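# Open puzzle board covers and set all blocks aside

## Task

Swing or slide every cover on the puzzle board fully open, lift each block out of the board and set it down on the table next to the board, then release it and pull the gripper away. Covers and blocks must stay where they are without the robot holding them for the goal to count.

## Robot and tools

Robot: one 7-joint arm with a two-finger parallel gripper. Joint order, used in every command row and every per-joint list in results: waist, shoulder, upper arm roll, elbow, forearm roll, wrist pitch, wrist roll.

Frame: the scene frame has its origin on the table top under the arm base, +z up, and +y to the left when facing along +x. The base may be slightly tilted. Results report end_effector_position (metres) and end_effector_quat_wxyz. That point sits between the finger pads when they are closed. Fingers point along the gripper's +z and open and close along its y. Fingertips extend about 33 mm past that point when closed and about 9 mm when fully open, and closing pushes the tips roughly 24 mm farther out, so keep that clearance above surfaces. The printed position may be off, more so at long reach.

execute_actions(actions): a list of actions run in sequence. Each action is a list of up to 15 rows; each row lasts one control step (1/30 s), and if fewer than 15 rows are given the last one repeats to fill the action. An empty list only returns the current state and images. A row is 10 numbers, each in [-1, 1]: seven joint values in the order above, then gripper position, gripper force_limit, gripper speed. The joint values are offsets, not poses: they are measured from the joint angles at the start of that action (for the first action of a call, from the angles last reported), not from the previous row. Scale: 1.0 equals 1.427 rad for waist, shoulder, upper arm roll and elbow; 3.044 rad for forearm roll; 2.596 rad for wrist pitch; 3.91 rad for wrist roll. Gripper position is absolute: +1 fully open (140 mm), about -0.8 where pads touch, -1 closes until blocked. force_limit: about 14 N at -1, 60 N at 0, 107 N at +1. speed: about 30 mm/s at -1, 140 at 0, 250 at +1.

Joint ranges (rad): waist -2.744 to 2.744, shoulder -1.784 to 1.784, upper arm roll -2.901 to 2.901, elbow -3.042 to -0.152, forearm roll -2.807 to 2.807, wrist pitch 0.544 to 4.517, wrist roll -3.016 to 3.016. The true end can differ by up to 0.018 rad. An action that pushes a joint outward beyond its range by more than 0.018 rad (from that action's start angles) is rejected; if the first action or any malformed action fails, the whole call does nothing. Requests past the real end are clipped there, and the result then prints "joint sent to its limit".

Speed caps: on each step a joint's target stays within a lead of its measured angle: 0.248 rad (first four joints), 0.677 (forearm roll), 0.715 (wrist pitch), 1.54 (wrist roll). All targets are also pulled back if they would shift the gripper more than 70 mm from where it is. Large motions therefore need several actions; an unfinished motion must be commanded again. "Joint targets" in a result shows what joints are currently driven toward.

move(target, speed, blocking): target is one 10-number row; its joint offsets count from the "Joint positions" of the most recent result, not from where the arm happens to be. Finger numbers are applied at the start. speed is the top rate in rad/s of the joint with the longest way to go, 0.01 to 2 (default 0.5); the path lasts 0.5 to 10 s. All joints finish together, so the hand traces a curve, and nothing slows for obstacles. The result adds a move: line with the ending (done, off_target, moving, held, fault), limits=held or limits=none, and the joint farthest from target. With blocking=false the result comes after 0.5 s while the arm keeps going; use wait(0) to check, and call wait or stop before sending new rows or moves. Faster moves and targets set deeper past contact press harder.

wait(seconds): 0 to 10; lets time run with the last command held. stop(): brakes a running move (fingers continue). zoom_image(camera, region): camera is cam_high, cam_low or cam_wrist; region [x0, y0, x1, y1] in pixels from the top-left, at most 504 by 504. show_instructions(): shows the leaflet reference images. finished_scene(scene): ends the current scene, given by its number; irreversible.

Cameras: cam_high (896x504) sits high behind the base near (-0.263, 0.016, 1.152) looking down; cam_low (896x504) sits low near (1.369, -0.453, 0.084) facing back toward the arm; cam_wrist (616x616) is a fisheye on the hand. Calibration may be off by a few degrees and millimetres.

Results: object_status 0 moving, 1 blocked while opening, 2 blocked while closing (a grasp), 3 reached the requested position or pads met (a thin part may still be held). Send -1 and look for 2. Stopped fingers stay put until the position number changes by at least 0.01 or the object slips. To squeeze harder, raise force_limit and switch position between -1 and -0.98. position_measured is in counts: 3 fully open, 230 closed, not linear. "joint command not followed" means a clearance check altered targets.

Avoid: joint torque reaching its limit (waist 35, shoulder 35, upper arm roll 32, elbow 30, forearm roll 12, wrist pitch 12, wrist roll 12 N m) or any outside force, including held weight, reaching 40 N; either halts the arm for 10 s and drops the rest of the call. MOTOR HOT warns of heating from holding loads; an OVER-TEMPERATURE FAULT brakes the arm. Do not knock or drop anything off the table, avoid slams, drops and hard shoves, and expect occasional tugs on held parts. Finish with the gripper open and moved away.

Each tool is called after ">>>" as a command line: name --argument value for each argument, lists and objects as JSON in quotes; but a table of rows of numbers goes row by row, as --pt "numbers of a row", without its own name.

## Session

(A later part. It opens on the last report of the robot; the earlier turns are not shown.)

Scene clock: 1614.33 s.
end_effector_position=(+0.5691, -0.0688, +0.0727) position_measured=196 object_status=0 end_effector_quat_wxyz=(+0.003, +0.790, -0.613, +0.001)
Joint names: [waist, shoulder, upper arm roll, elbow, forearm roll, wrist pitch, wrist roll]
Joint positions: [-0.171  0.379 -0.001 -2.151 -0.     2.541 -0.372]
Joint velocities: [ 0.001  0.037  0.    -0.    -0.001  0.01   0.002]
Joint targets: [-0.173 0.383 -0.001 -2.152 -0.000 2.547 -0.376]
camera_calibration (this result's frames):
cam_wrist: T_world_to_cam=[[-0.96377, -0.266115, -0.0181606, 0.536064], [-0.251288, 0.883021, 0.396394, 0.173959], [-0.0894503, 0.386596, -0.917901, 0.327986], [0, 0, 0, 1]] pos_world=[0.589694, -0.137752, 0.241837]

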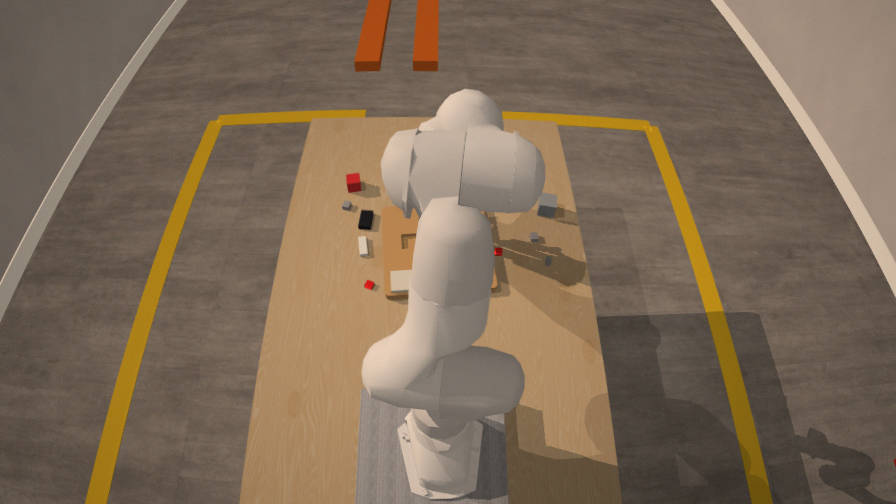

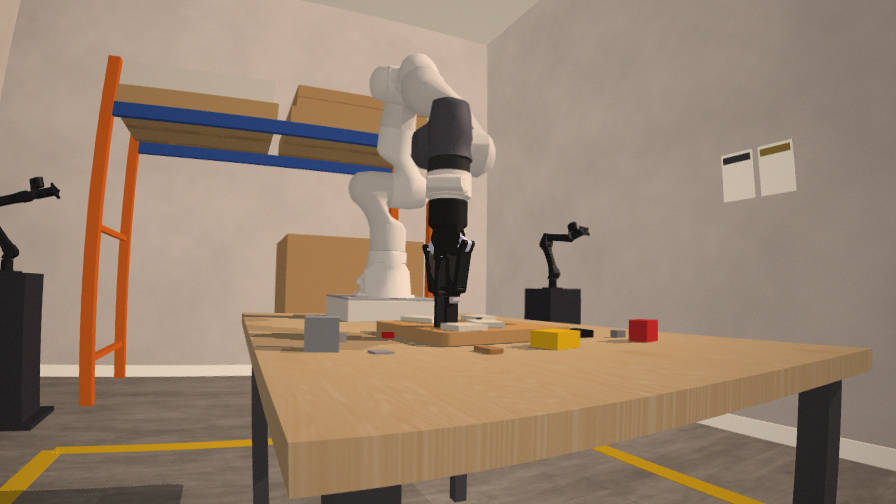

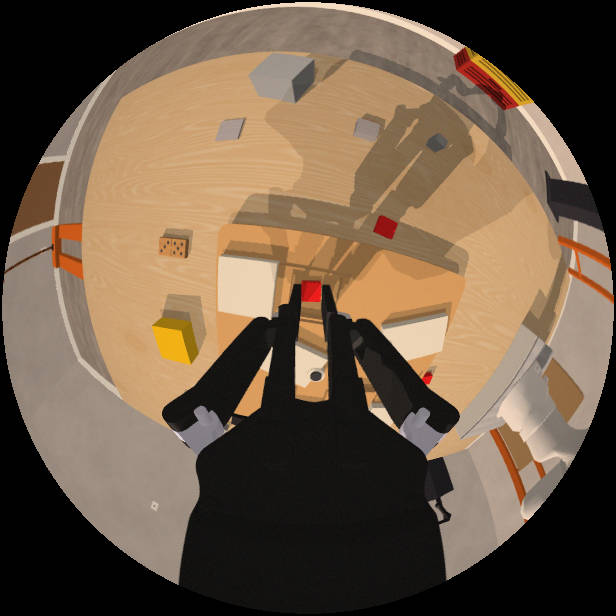

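>>> execute_actions --actions '[]'

Scene clock: 1616.87 s.
end_effector_position=(+0.5689, -0.0688, +0.0721) position_measured=206 object_status=2 end_effector_quat_wxyz=(+0.003, +0.790, -0.613, +0.001)
Joint names: [waist, shoulder, upper arm roll, elbow, forearm roll, wrist pitch, wrist roll]
Joint positions: [-0.171  0.38  -0.001 -2.151 -0.     2.541 -0.372]
Joint velocities: [ 0.     0.    -0.     0.     0.     0.    -0.001]
Joint targets: [-0.173 0.383 -0.001 -2.152 -0.000 2.547 -0.376]
camera_calibration (this result's frames):
cam_wrist: T_world_to_cam=[[-0.963779, -0.266113, -0.0177044, 0.535866], [-0.251093, 0.882998, 0.396568, 0.174026], [-0.0898989, 0.386649, -0.917835, 0.327641], [0, 0, 0, 1]] pos_world=[0.589608, -0.137746, 0.241195]

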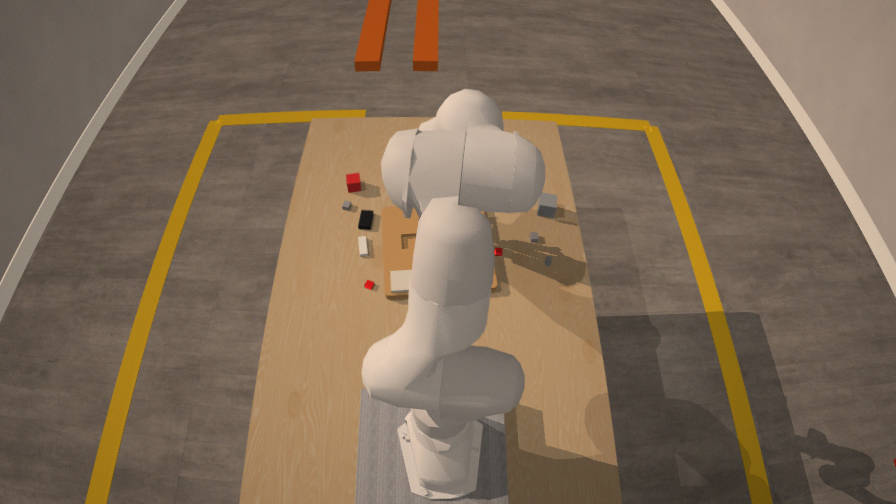

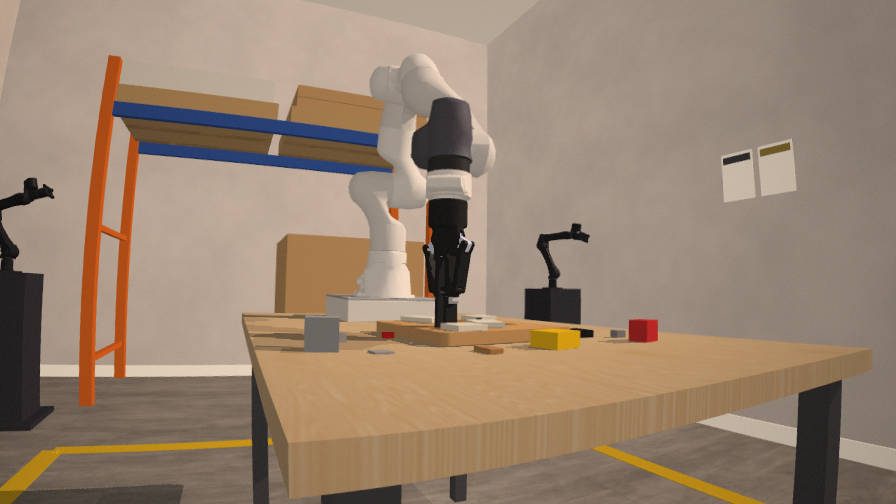

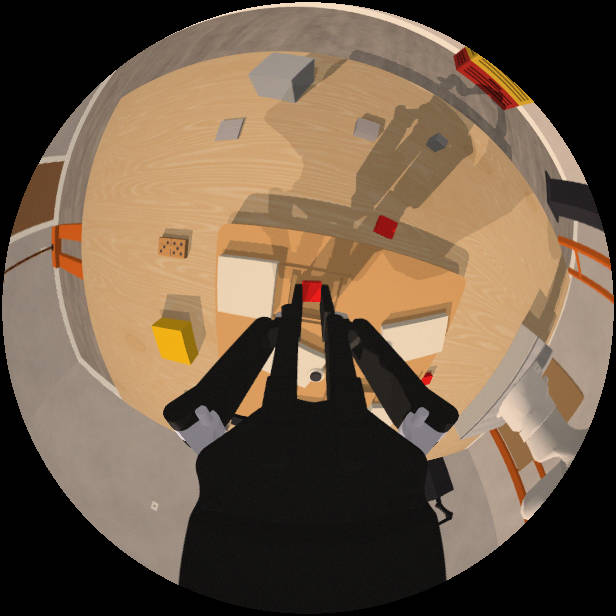

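>>> execute_actions --actions '[[[-0.001,-0.0014,0,0,0,-0.0012,0,-1,-0.2,-1],[-0.001,-0.0041,0,0,0,-0.0022,0,-1,-0.2,-1],[-0.001,-0.0063,0,0,0,-0.0044,0,-1,-0.2,-1],[-0.001,-0.0093,0,0,0,-0.0075,0,-1,-0.2,-1],[-0.001,-0.0128,0,0,0,-0.0108,0,-1,-0.2,-1],[-0.001,-0.0166,0,0,0,-0.0141,0,-1,-0.2,-1],[-0.0015,-0.0201,0,0.0004,0,-0.0171,0,-1,-0.2,-1],[-0.0033,-0.0229,0,0.0015,0,-0.0194,0,-1,-0.2,-1],[-0.0074,-0.0249,0,0.0032,0,-0.0211,0,-1,-0.2,-1],[-0.0129,-0.0257,0,0.0057,0,-0.0221,0,-1,-0.2,-1],[-0.0197,-0.0247,0,0.0086,0,-0.0221,0,-1,-0.2,-1],[-0.0276,-0.0217,0,0.0121,0,-0.0213,0,-1,-0.2,-1],[-0.0363,-0.0187,0,0.0159,0,-0.0198,0,-1,-0.2,-1],[-0.0456,-0.0156,0,0.0200,0,-0.0181,0,-1,-0.2,-1],[-0.0552,-0.0127,0,0.0242,0,-0.0169,0,-1,-0.2,-1]],[[-0.0310,0.0098,0,0.0148,0,-0.0004,0,-1,-0.2,-1],[-0.0403,0.0123,0,0.0189,0,0.0004,0,-1,-0.2,-1],[-0.0490,0.0146,0,0.0227,0,0.0008,0,-1,-0.2,-1],[-0.0569,0.0172,0,0.0262,0,0.0012,0,-1,-0.2,-1],[-0.0637,0.0210,0,0.0291,0,0.0017,0,-1,-0.2,-1],[-0.0692,0.0255,0,0.0316,0,0.0034,0,-1,-0.2,-1],[-0.0733,0.0306,0,0.0333,0,0.0057,0,-1,-0.2,-1],[-0.0758,0.0359,0,0.0344,0,0.0081,0,-1,-0.2,-1],[-0.0766,0.0411,0,0.0348,0,0.0107,0,-1,-0.2,-1],[-0.0766,0.0461,0,0.0348,0,0.0129,0,-1,-0.2,-1],[-0.0766,0.0508,0,0.0348,0,0.0145,0,-1,-0.2,-1],[-0.0766,0.0548,0,0.0348,0,0.0158,0,-1,-0.2,-1],[-0.0766,0.0579,0,0.0348,0,0.0166,0,-1,-0.2,-1],[-0.0766,0.0598,0,0.0348,0,0.0154,0,-1,-0.2,-1],[-0.0766,0.0605,0,0.0348,0,0.0131,0,-1,-0.2,-1]]]'

Scene clock: 1669.60 s.
end_effector_position=(+0.5699, -0.1605, +0.0681) position_measured=206 object_status=2 end_effector_quat_wxyz=(+0.002, +0.741, -0.672, +0.003)
Joint names: [waist, shoulder, upper arm roll, elbow, forearm roll, wrist pitch, wrist roll]
Joint positions: [-0.326  0.431 -0.    -2.082 -0.     2.527 -0.372]
Joint velocities: [-0.001  0.135 -0.     0.001  0.     0.008  0.001]
Joint targets: [-0.327 0.439 0.002 -2.080 -0.000 2.534 -0.372]
camera_calibration (this result's frames):
cam_wrist: T_world_to_cam=[[-0.993142, -0.114882, -0.0217221, 0.553578], [-0.114125, 0.912181, 0.393575, 0.183683], [-0.0254002, 0.393354, -0.919036, 0.323916], [0, 0, 0, 1]] pos_world=[0.578971, -0.231369, 0.237423]

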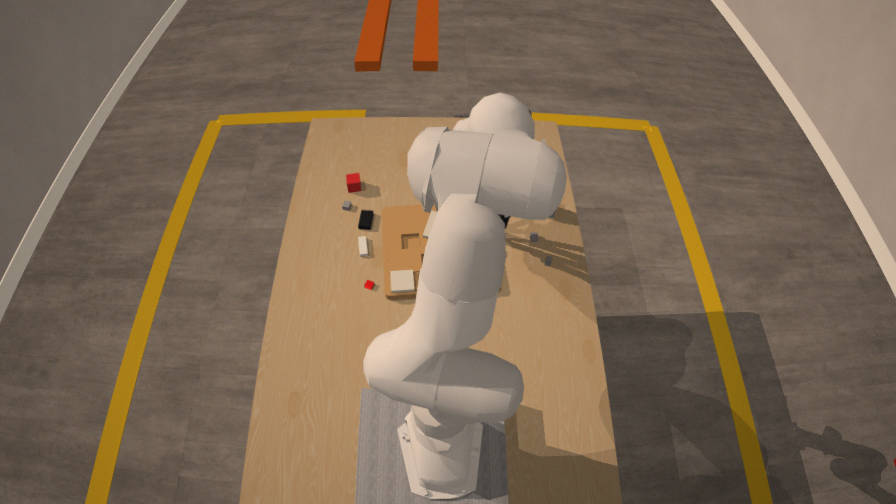

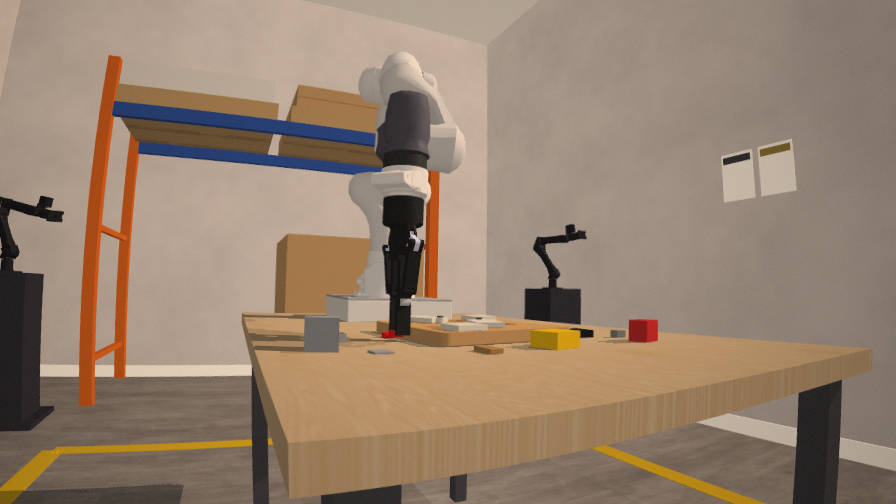

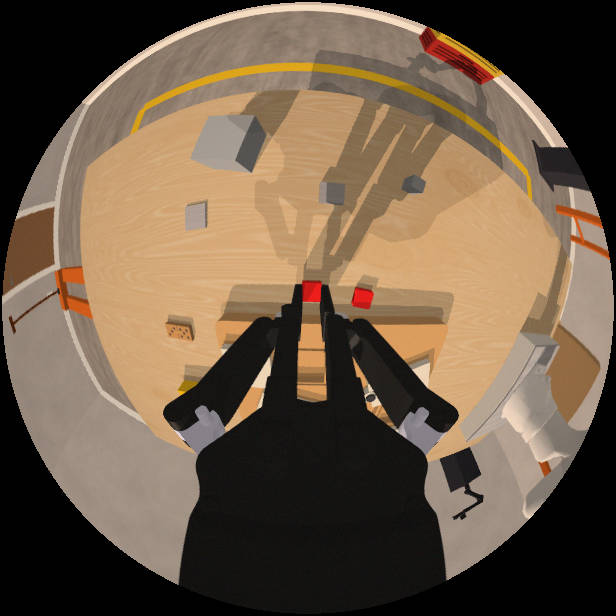

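>>> execute_actions --actions '[]'

Scene clock: 1671.27 s.
end_effector_position=(+0.5685, -0.1600, +0.0639) position_measured=206 object_status=2 end_effector_quat_wxyz=(+0.003, +0.741, -0.672, +0.001)
Joint names: [waist, shoulder, upper arm roll, elbow, forearm roll, wrist pitch, wrist roll]
Joint positions: [-0.326  0.438 -0.    -2.082 -0.     2.53  -0.372]
Joint velocities: [ 0.     0.002 -0.    -0.001 -0.001  0.     0.001]
Joint targets: [-0.327 0.439 0.002 -2.080 -0.000 2.534 -0.372]
camera_calibration (this result's frames):
cam_wrist: T_world_to_cam=[[-0.993197, -0.115067, -0.0178453, 0.551943], [-0.112721, 0.911661, 0.395181, 0.183694], [-0.0292032, 0.394504, -0.91843, 0.322133], [0, 0, 0, 1]] pos_world=[0.578301, -0.231039, 0.233113]

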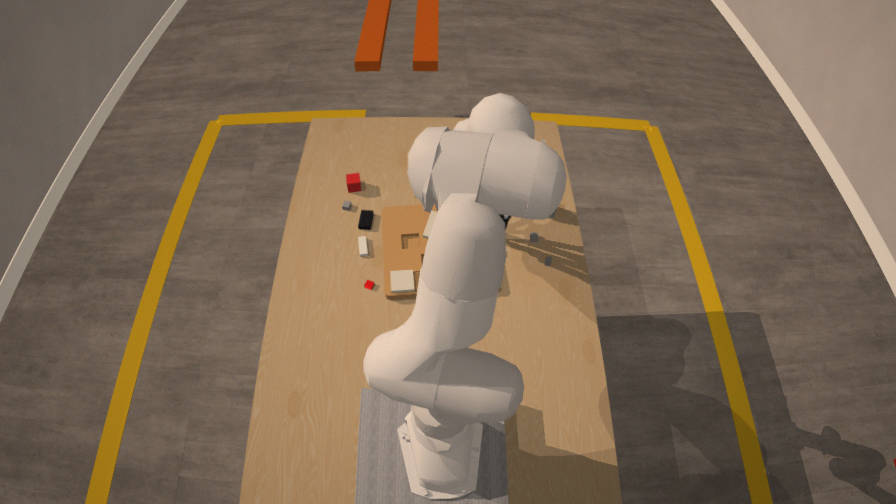

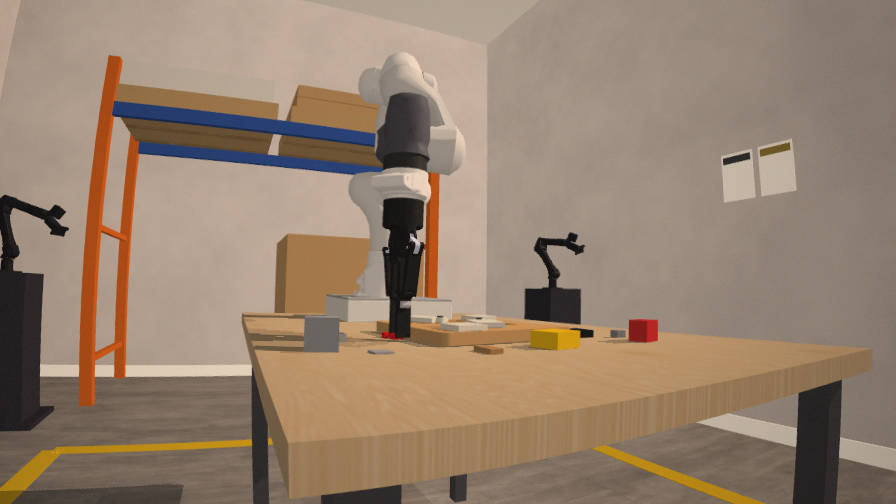

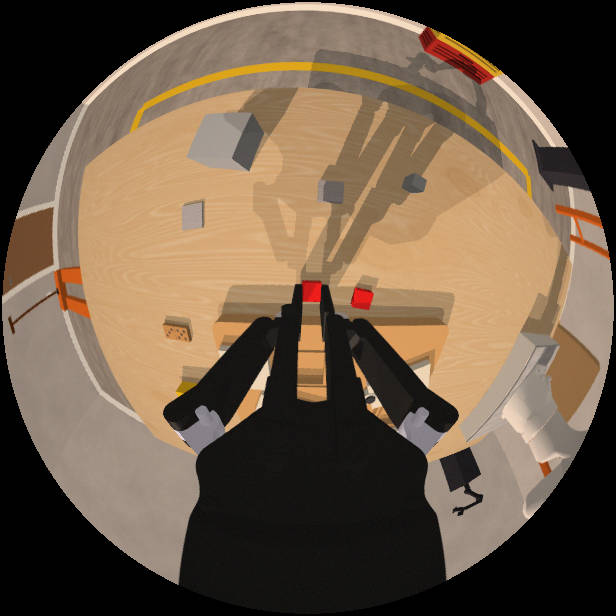

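>>> execute_actions --actions '[[[0,0.0018,0,0.001,0,0.0022,0,-1,-0.2,-1],[0,0.0026,0,0.001,0,0.0029,0,-1,-0.2,-1],[0,0.0034,0,0.001,0,0.0036,0,-1,-0.2,-1],[0,0.0042,0,0.001,0,0.0041,0,-1,-0.2,-1],[0,0.0050,0,0.001,0,0.0045,0,-1,-0.2,-1],[0,0.0058,0,0.001,0,0.0048,0,-1,-0.2,-1],[0,0.0065,0,0.001,0,0.0048,0,-1,-0.2,-1],[0,0.0069,0,0.001,0,0.0046,0,-1,-0.2,-1],[0,0.0069,0,0.001,0,0.0043,0,-1,-0.2,-1],[0,0.0069,0,0.001,0,0.0041,0,-1,-0.2,-1],[0,0.0063,0,0.001,0,0.0036,0,-0.45,-0.2,0],[0,0.0052,0,0.001,0,0.0028,0,-0.45,-0.2,0]],[[0,-0.002,0,0,0,-0.0012,0,-0.45,-0.2,0],[0,-0.0060,0,0,0,-0.0029,0,-0.45,-0.2,0],[0,-0.0109,0,0,0,-0.0072,0,-0.45,-0.2,0],[0,-0.0176,0,0,0,-0.0141,0,-0.45,-0.2,0],[0,-0.0260,0,0,0,-0.0216,0,-0.45,-0.2,0],[0,-0.0359,0,0,0,-0.0299,0,-0.45,-0.2,0],[0,-0.0473,0,0,0,-0.0389,0,-0.45,-0.2,0],[0,-0.0599,0,0,0,-0.0483,0,-0.45,-0.2,0],[0,-0.0735,0,0,0,-0.0580,0,-0.45,-0.2,0],[0,-0.0878,0,0,0,-0.0679,0,-0.45,-0.2,0],[-0.0011,-0.1027,0,0,0,-0.0776,0,-0.45,-0.2,0],[-0.0046,-0.1177,0,0,0,-0.0871,0,-0.45,-0.2,0],[-0.0102,-0.1328,0,0,0,-0.0963,0,-0.45,-0.2,0],[-0.0182,-0.1477,0,0,0,-0.1049,0,-0.45,-0.2,0],[-0.0281,-0.1619,0,0,0,-0.1129,0,-0.45,-0.2,0]],[[-0.0324,-0.0463,0,0,0,-0.0476,0,-0.45,-0.2,0],[-0.0463,-0.0589,0,0,0,-0.0522,0,-0.45,-0.2,0],[-0.0620,-0.0703,0,0,0,-0.0553,0,-0.45,-0.2,0],[-0.0793,-0.0802,0,0,0,-0.0568,0,-0.45,-0.2,0],[-0.0981,-0.0886,0,0,0,-0.0568,0,-0.45,-0.2,0],[-0.1181,-0.0953,0,0,0,-0.0568,0,-0.45,-0.2,0],[-0.1393,-0.1002,0,0,0,-0.0568,0,-0.45,-0.2,0],[-0.1613,-0.1032,0,0,0,-0.0568,0,-0.45,-0.2,0],[-0.1840,-0.1041,0,0,0,-0.0568,0,-0.45,-0.2,0],[-0.2071,-0.1041,0,0,0,-0.0568,0,-0.45,-0.2,0],[-0.2305,-0.1041,0,0,0,-0.0568,0,-0.45,-0.2,0],[-0.2538,-0.1041,0,0,0,-0.0568,0,-0.45,-0.2,0],[-0.2769,-0.1041,0,0,0,-0.0568,0,-0.45,-0.2,0],[-0.2996,-0.1041,0,0,0,-0.0568,0,-0.45,-0.2,0],[-0.3216,-0.1041,0,0,0,-0.0568,0,-0.45,-0.2,0]],[[-0.0692,-0.002,0,0,0,-0.004,0,-0.45,-0.2,0],[-0.0892,-0.002,0,0,0,-0.004,0,-0.45,-0.2,0],[-0.1080,-0.002,0,0,0,-0.004,0,-0.45,-0.2,0],[-0.1253,-0.002,0,0,0,-0.004,0,-0.45,-0.2,0],[-0.1410,-0.002,0,0,0,-0.004,0,-0.45,-0.2,0],[-0.1549,-0.002,0,0,0,-0.004,0,-0.45,-0.2,0],[-0.1670,-0.002,0,0,0,-0.004,0,-0.45,-0.2,0],[-0.1769,-0.002,0,0,0,-0.004,0,-0.45,-0.2,0],[-0.1849,-0.002,0,0,0,-0.004,0,-0.45,-0.2,0],[-0.1905,-0.002,0,0,0,-0.004,0,-0.45,-0.2,0],[-0.1940,-0.002,0,0,0,-0.004,0,-0.45,-0.2,0],[-0.1951,-0.002,0,0,0,-0.004,0,-0.45,-0.2,0]]]'

Scene clock: 1715.37 s.
end_effector_position=(+0.3320, -0.4629, +0.2274) position_measured=186 object_status=3 end_effector_quat_wxyz=(-0.006, -0.475, +0.880, -0.004)
Joint names: [waist, shoulder, upper arm roll, elbow, forearm roll, wrist pitch, wrist roll]
Joint positions: [-1.002  0.115 -0.001 -2.081 -0.     2.207 -0.372]
Joint velocities: [-0.032 -0.     0.003  0.001 -0.001 -0.004 -0.001]
Joint targets: [-1.005 0.113 0.003 -2.081 -0.000 2.202 -0.372]
camera_calibration (this result's frames):
cam_wrist: T_world_to_cam=[[-0.8459, 0.532876, -0.022253, 0.537175], [0.48383, 0.784262, 0.388382, 0.113111], [0.224412, 0.317766, -0.92123, 0.465795], [0, 0, 0, 1]] pos_world=[0.29514, -0.52297, 0.397127]

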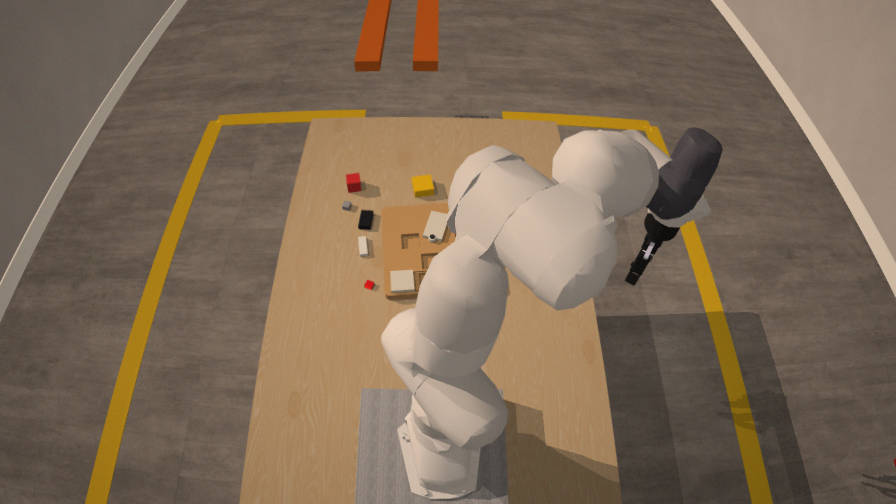

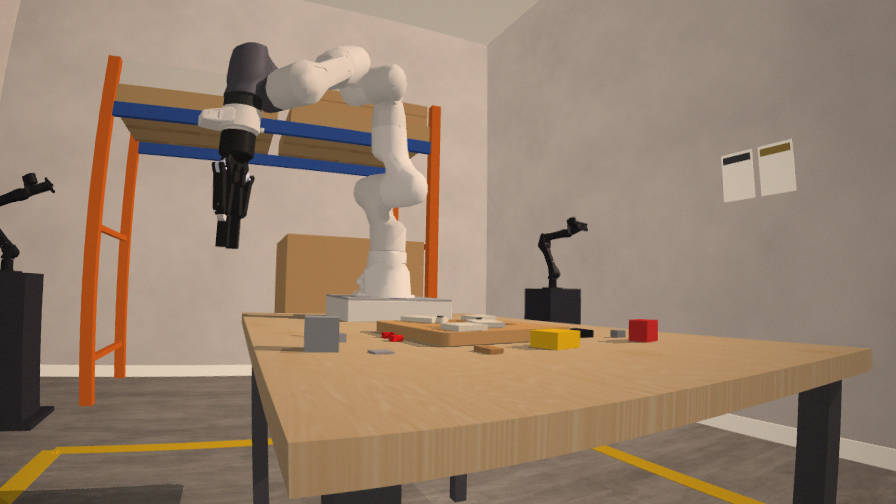

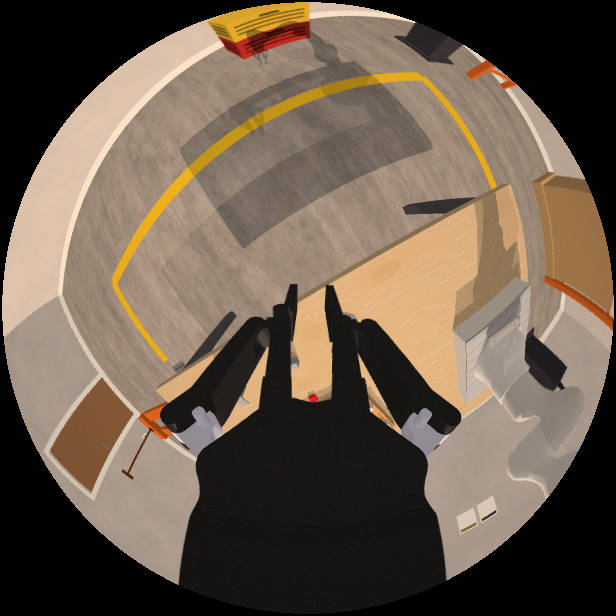

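>>> execute_actions --actions '[]'

Scene clock: 1728.17 s.
end_effector_position=(+0.3329, -0.4621, +0.2275) position_measured=186 object_status=3 end_effector_quat_wxyz=(-0.006, -0.476, +0.879, -0.004)
Joint names: [waist, shoulder, upper arm roll, elbow, forearm roll, wrist pitch, wrist roll]
Joint positions: [-1.003  0.115  0.001 -2.081 -0.     2.206 -0.372]
Joint velocities: [ 0.001 -0.001 -0.001 -0.001 -0.001  0.002 -0.001]
Joint targets: [-1.005 0.113 0.003 -2.081 -0.000 2.202 -0.372]
camera_calibration (this result's frames):
cam_wrist: T_world_to_cam=[[-0.846935, 0.53124, -0.0220352, 0.537015], [0.482281, 0.78501, 0.388799, 0.112791], [0.223843, 0.31866, -0.921059, 0.466001], [0, 0, 0, 1]] pos_world=[0.296109, -0.522322, 0.397195]

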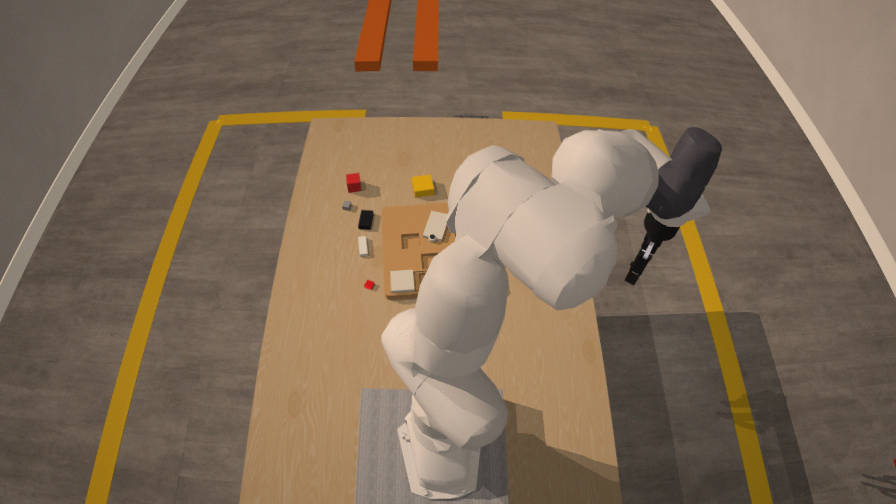

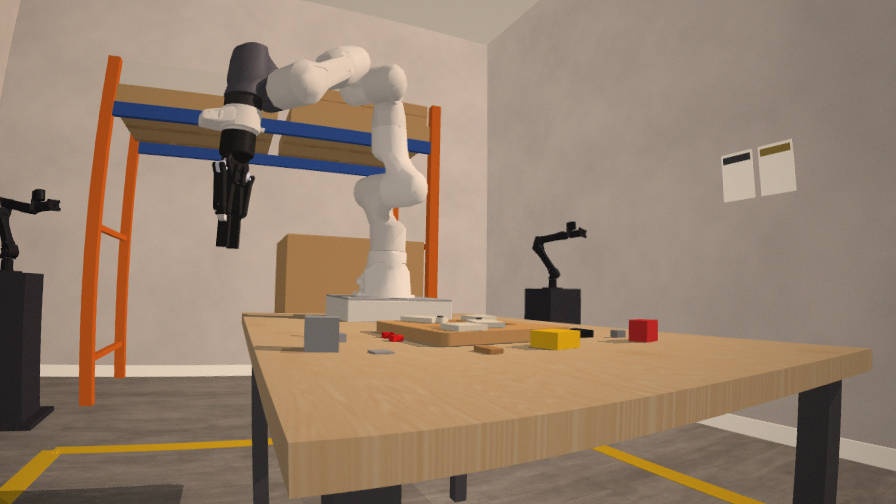

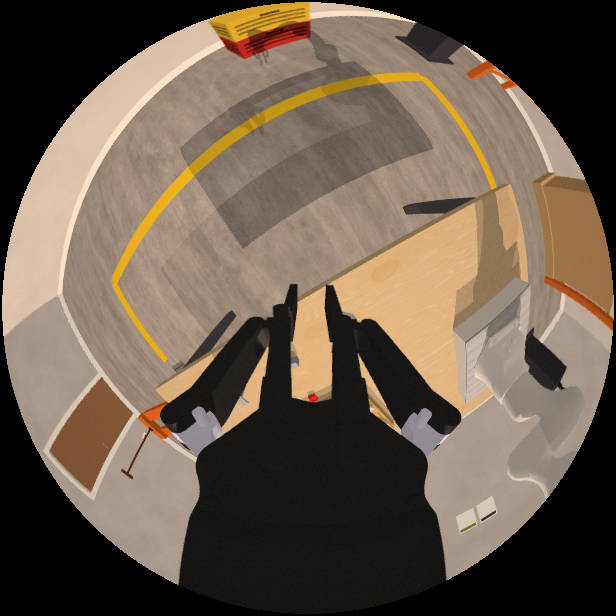

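>>> zoom_image --camera "cam_low" --region '[360, 295, 560, 360]'

>>> zoom_image --camera "cam_high" --region '[350, 190, 520, 310]'

Region (360, 295, 560, 360) of cam_low's 896x504 image, scaled by 2.520, with more detail than that image has; it fills the top 164 rows of this view, and the rest is white.

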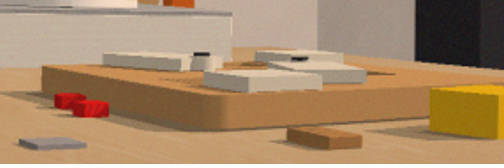

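Region (350, 190, 520, 310) of cam_high's 896x504 image, scaled by 2.965, with more detail than that image has; it fills the top 356 rows of this view, and the rest is white.

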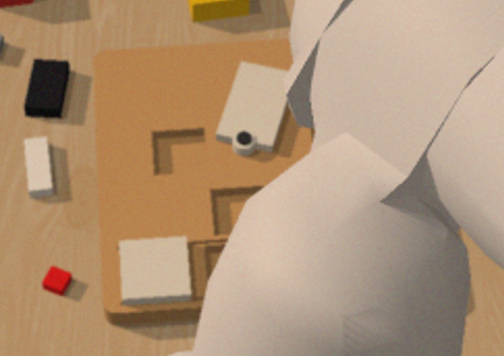

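>>> move --target '[0, 0, 0, 0, 0, 0, -0.43, -0.45, -0.5, 0]' --speed 2

Scene clock: 1747.77 s.
end_effector_position=(+0.3329, -0.4621, +0.2275) position_measured=186 object_status=3 end_effector_quat_wxyz=(+0.007, +0.972, -0.234, -0.002)
Joint names: [waist, shoulder, upper arm roll, elbow, forearm roll, wrist pitch, wrist roll]
Joint positions: [-1.003  0.115  0.001 -2.081 -0.     2.206 -2.048]
Joint velocities: [-0.001 -0.001  0.001  0.001 -0.    -0.001 -0.006]
Joint targets: [-1.003 0.115 0.001 -2.081 -0.000 2.206 -2.053]
move: done; limits=none; farthest joint: the wrist roll, 0.006 radians from its target (1.682 radians at the start)
camera_calibration (this result's frames):
cam_wrist: T_world_to_cam=[[-0.439928, -0.898003, -0.00730636, -0.262283], [-0.823704, 0.400262, 0.401623, 0.366801], [-0.357735, 0.182704, -0.915776, 0.59559], [0, 0, 0, 1]] pos_world=[0.399813, -0.491165, 0.396195]

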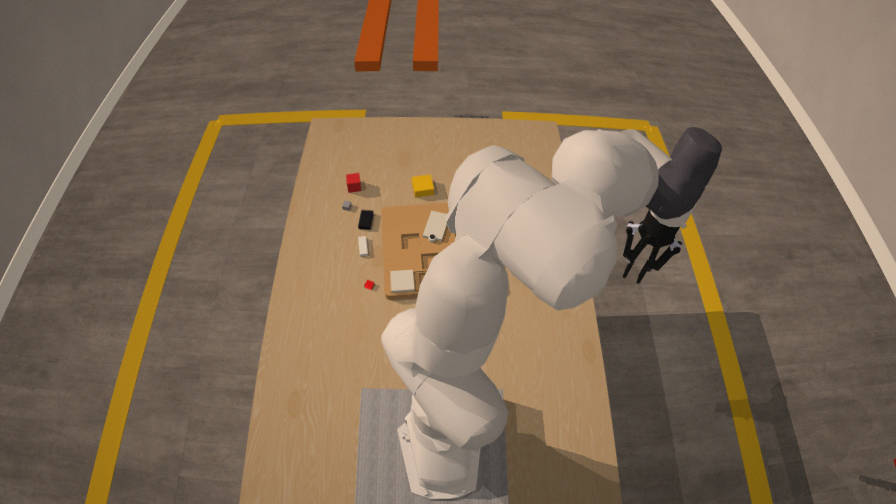

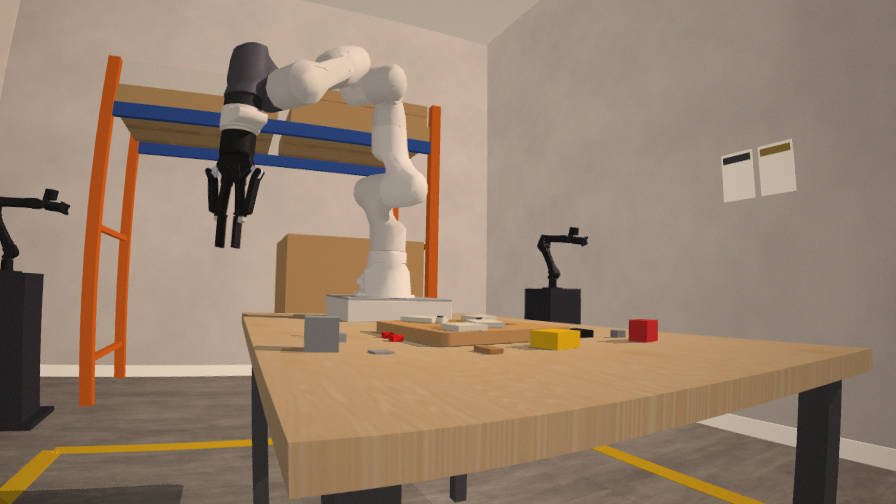

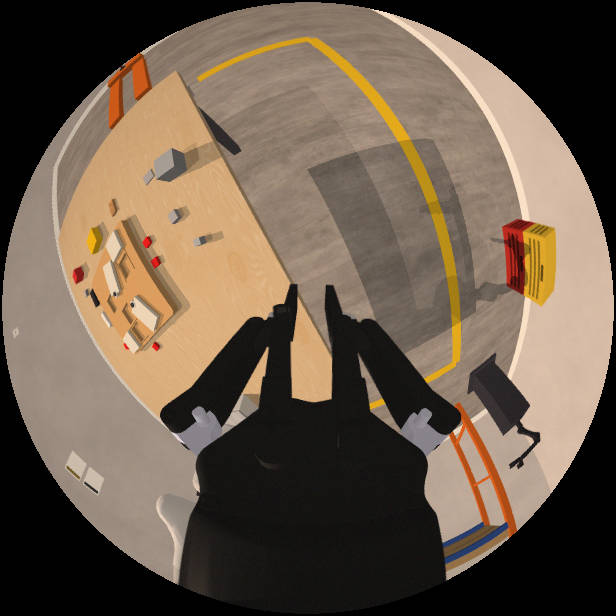

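>>> zoom_image --camera "cam_wrist" --region '[65, 205, 215, 365]'

Region (65, 205, 215, 365) of cam_wrist's 616x616 image, scaled by 3.150, with more detail than that image has; it fills the left 472 columns of this view, and the rest is white.

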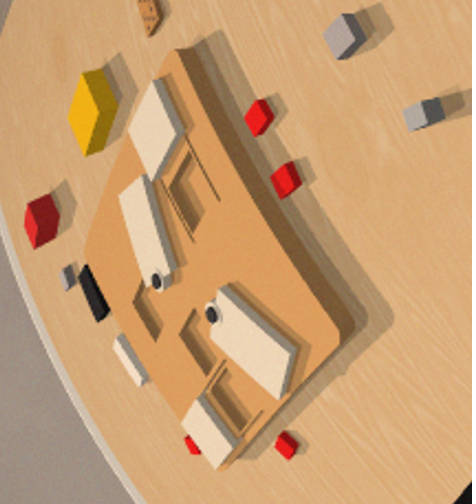

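>>> zoom_image --camera "cam_wrist" --region '[115, 280, 195, 360]'

>>> zoom_image --camera "cam_wrist" --region '[85, 220, 165, 310]'

Region (115, 280, 195, 360) of cam_wrist's 616x616 image, scaled by 6.300, with more detail than that image has.

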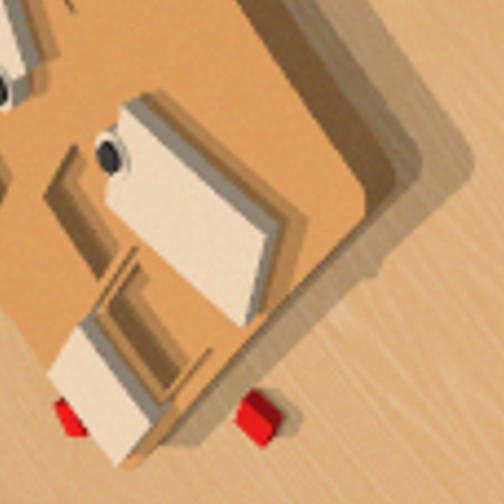

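Region (85, 220, 165, 310) of cam_wrist's 616x616 image, scaled by 5.600, with more detail than that image has.

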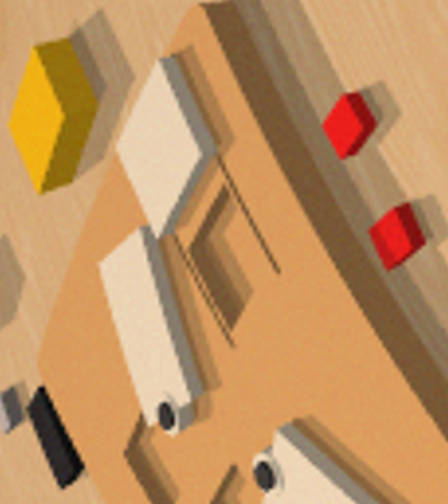

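All four covers are at their stops: both swivels measure about 110°, and a strip of deck shows at both sliding lids. All four blocks are on the table and the arm is clear, so I'm ending the scene.

>>> finished_scene --scene 2

The scene is finished: the task was done.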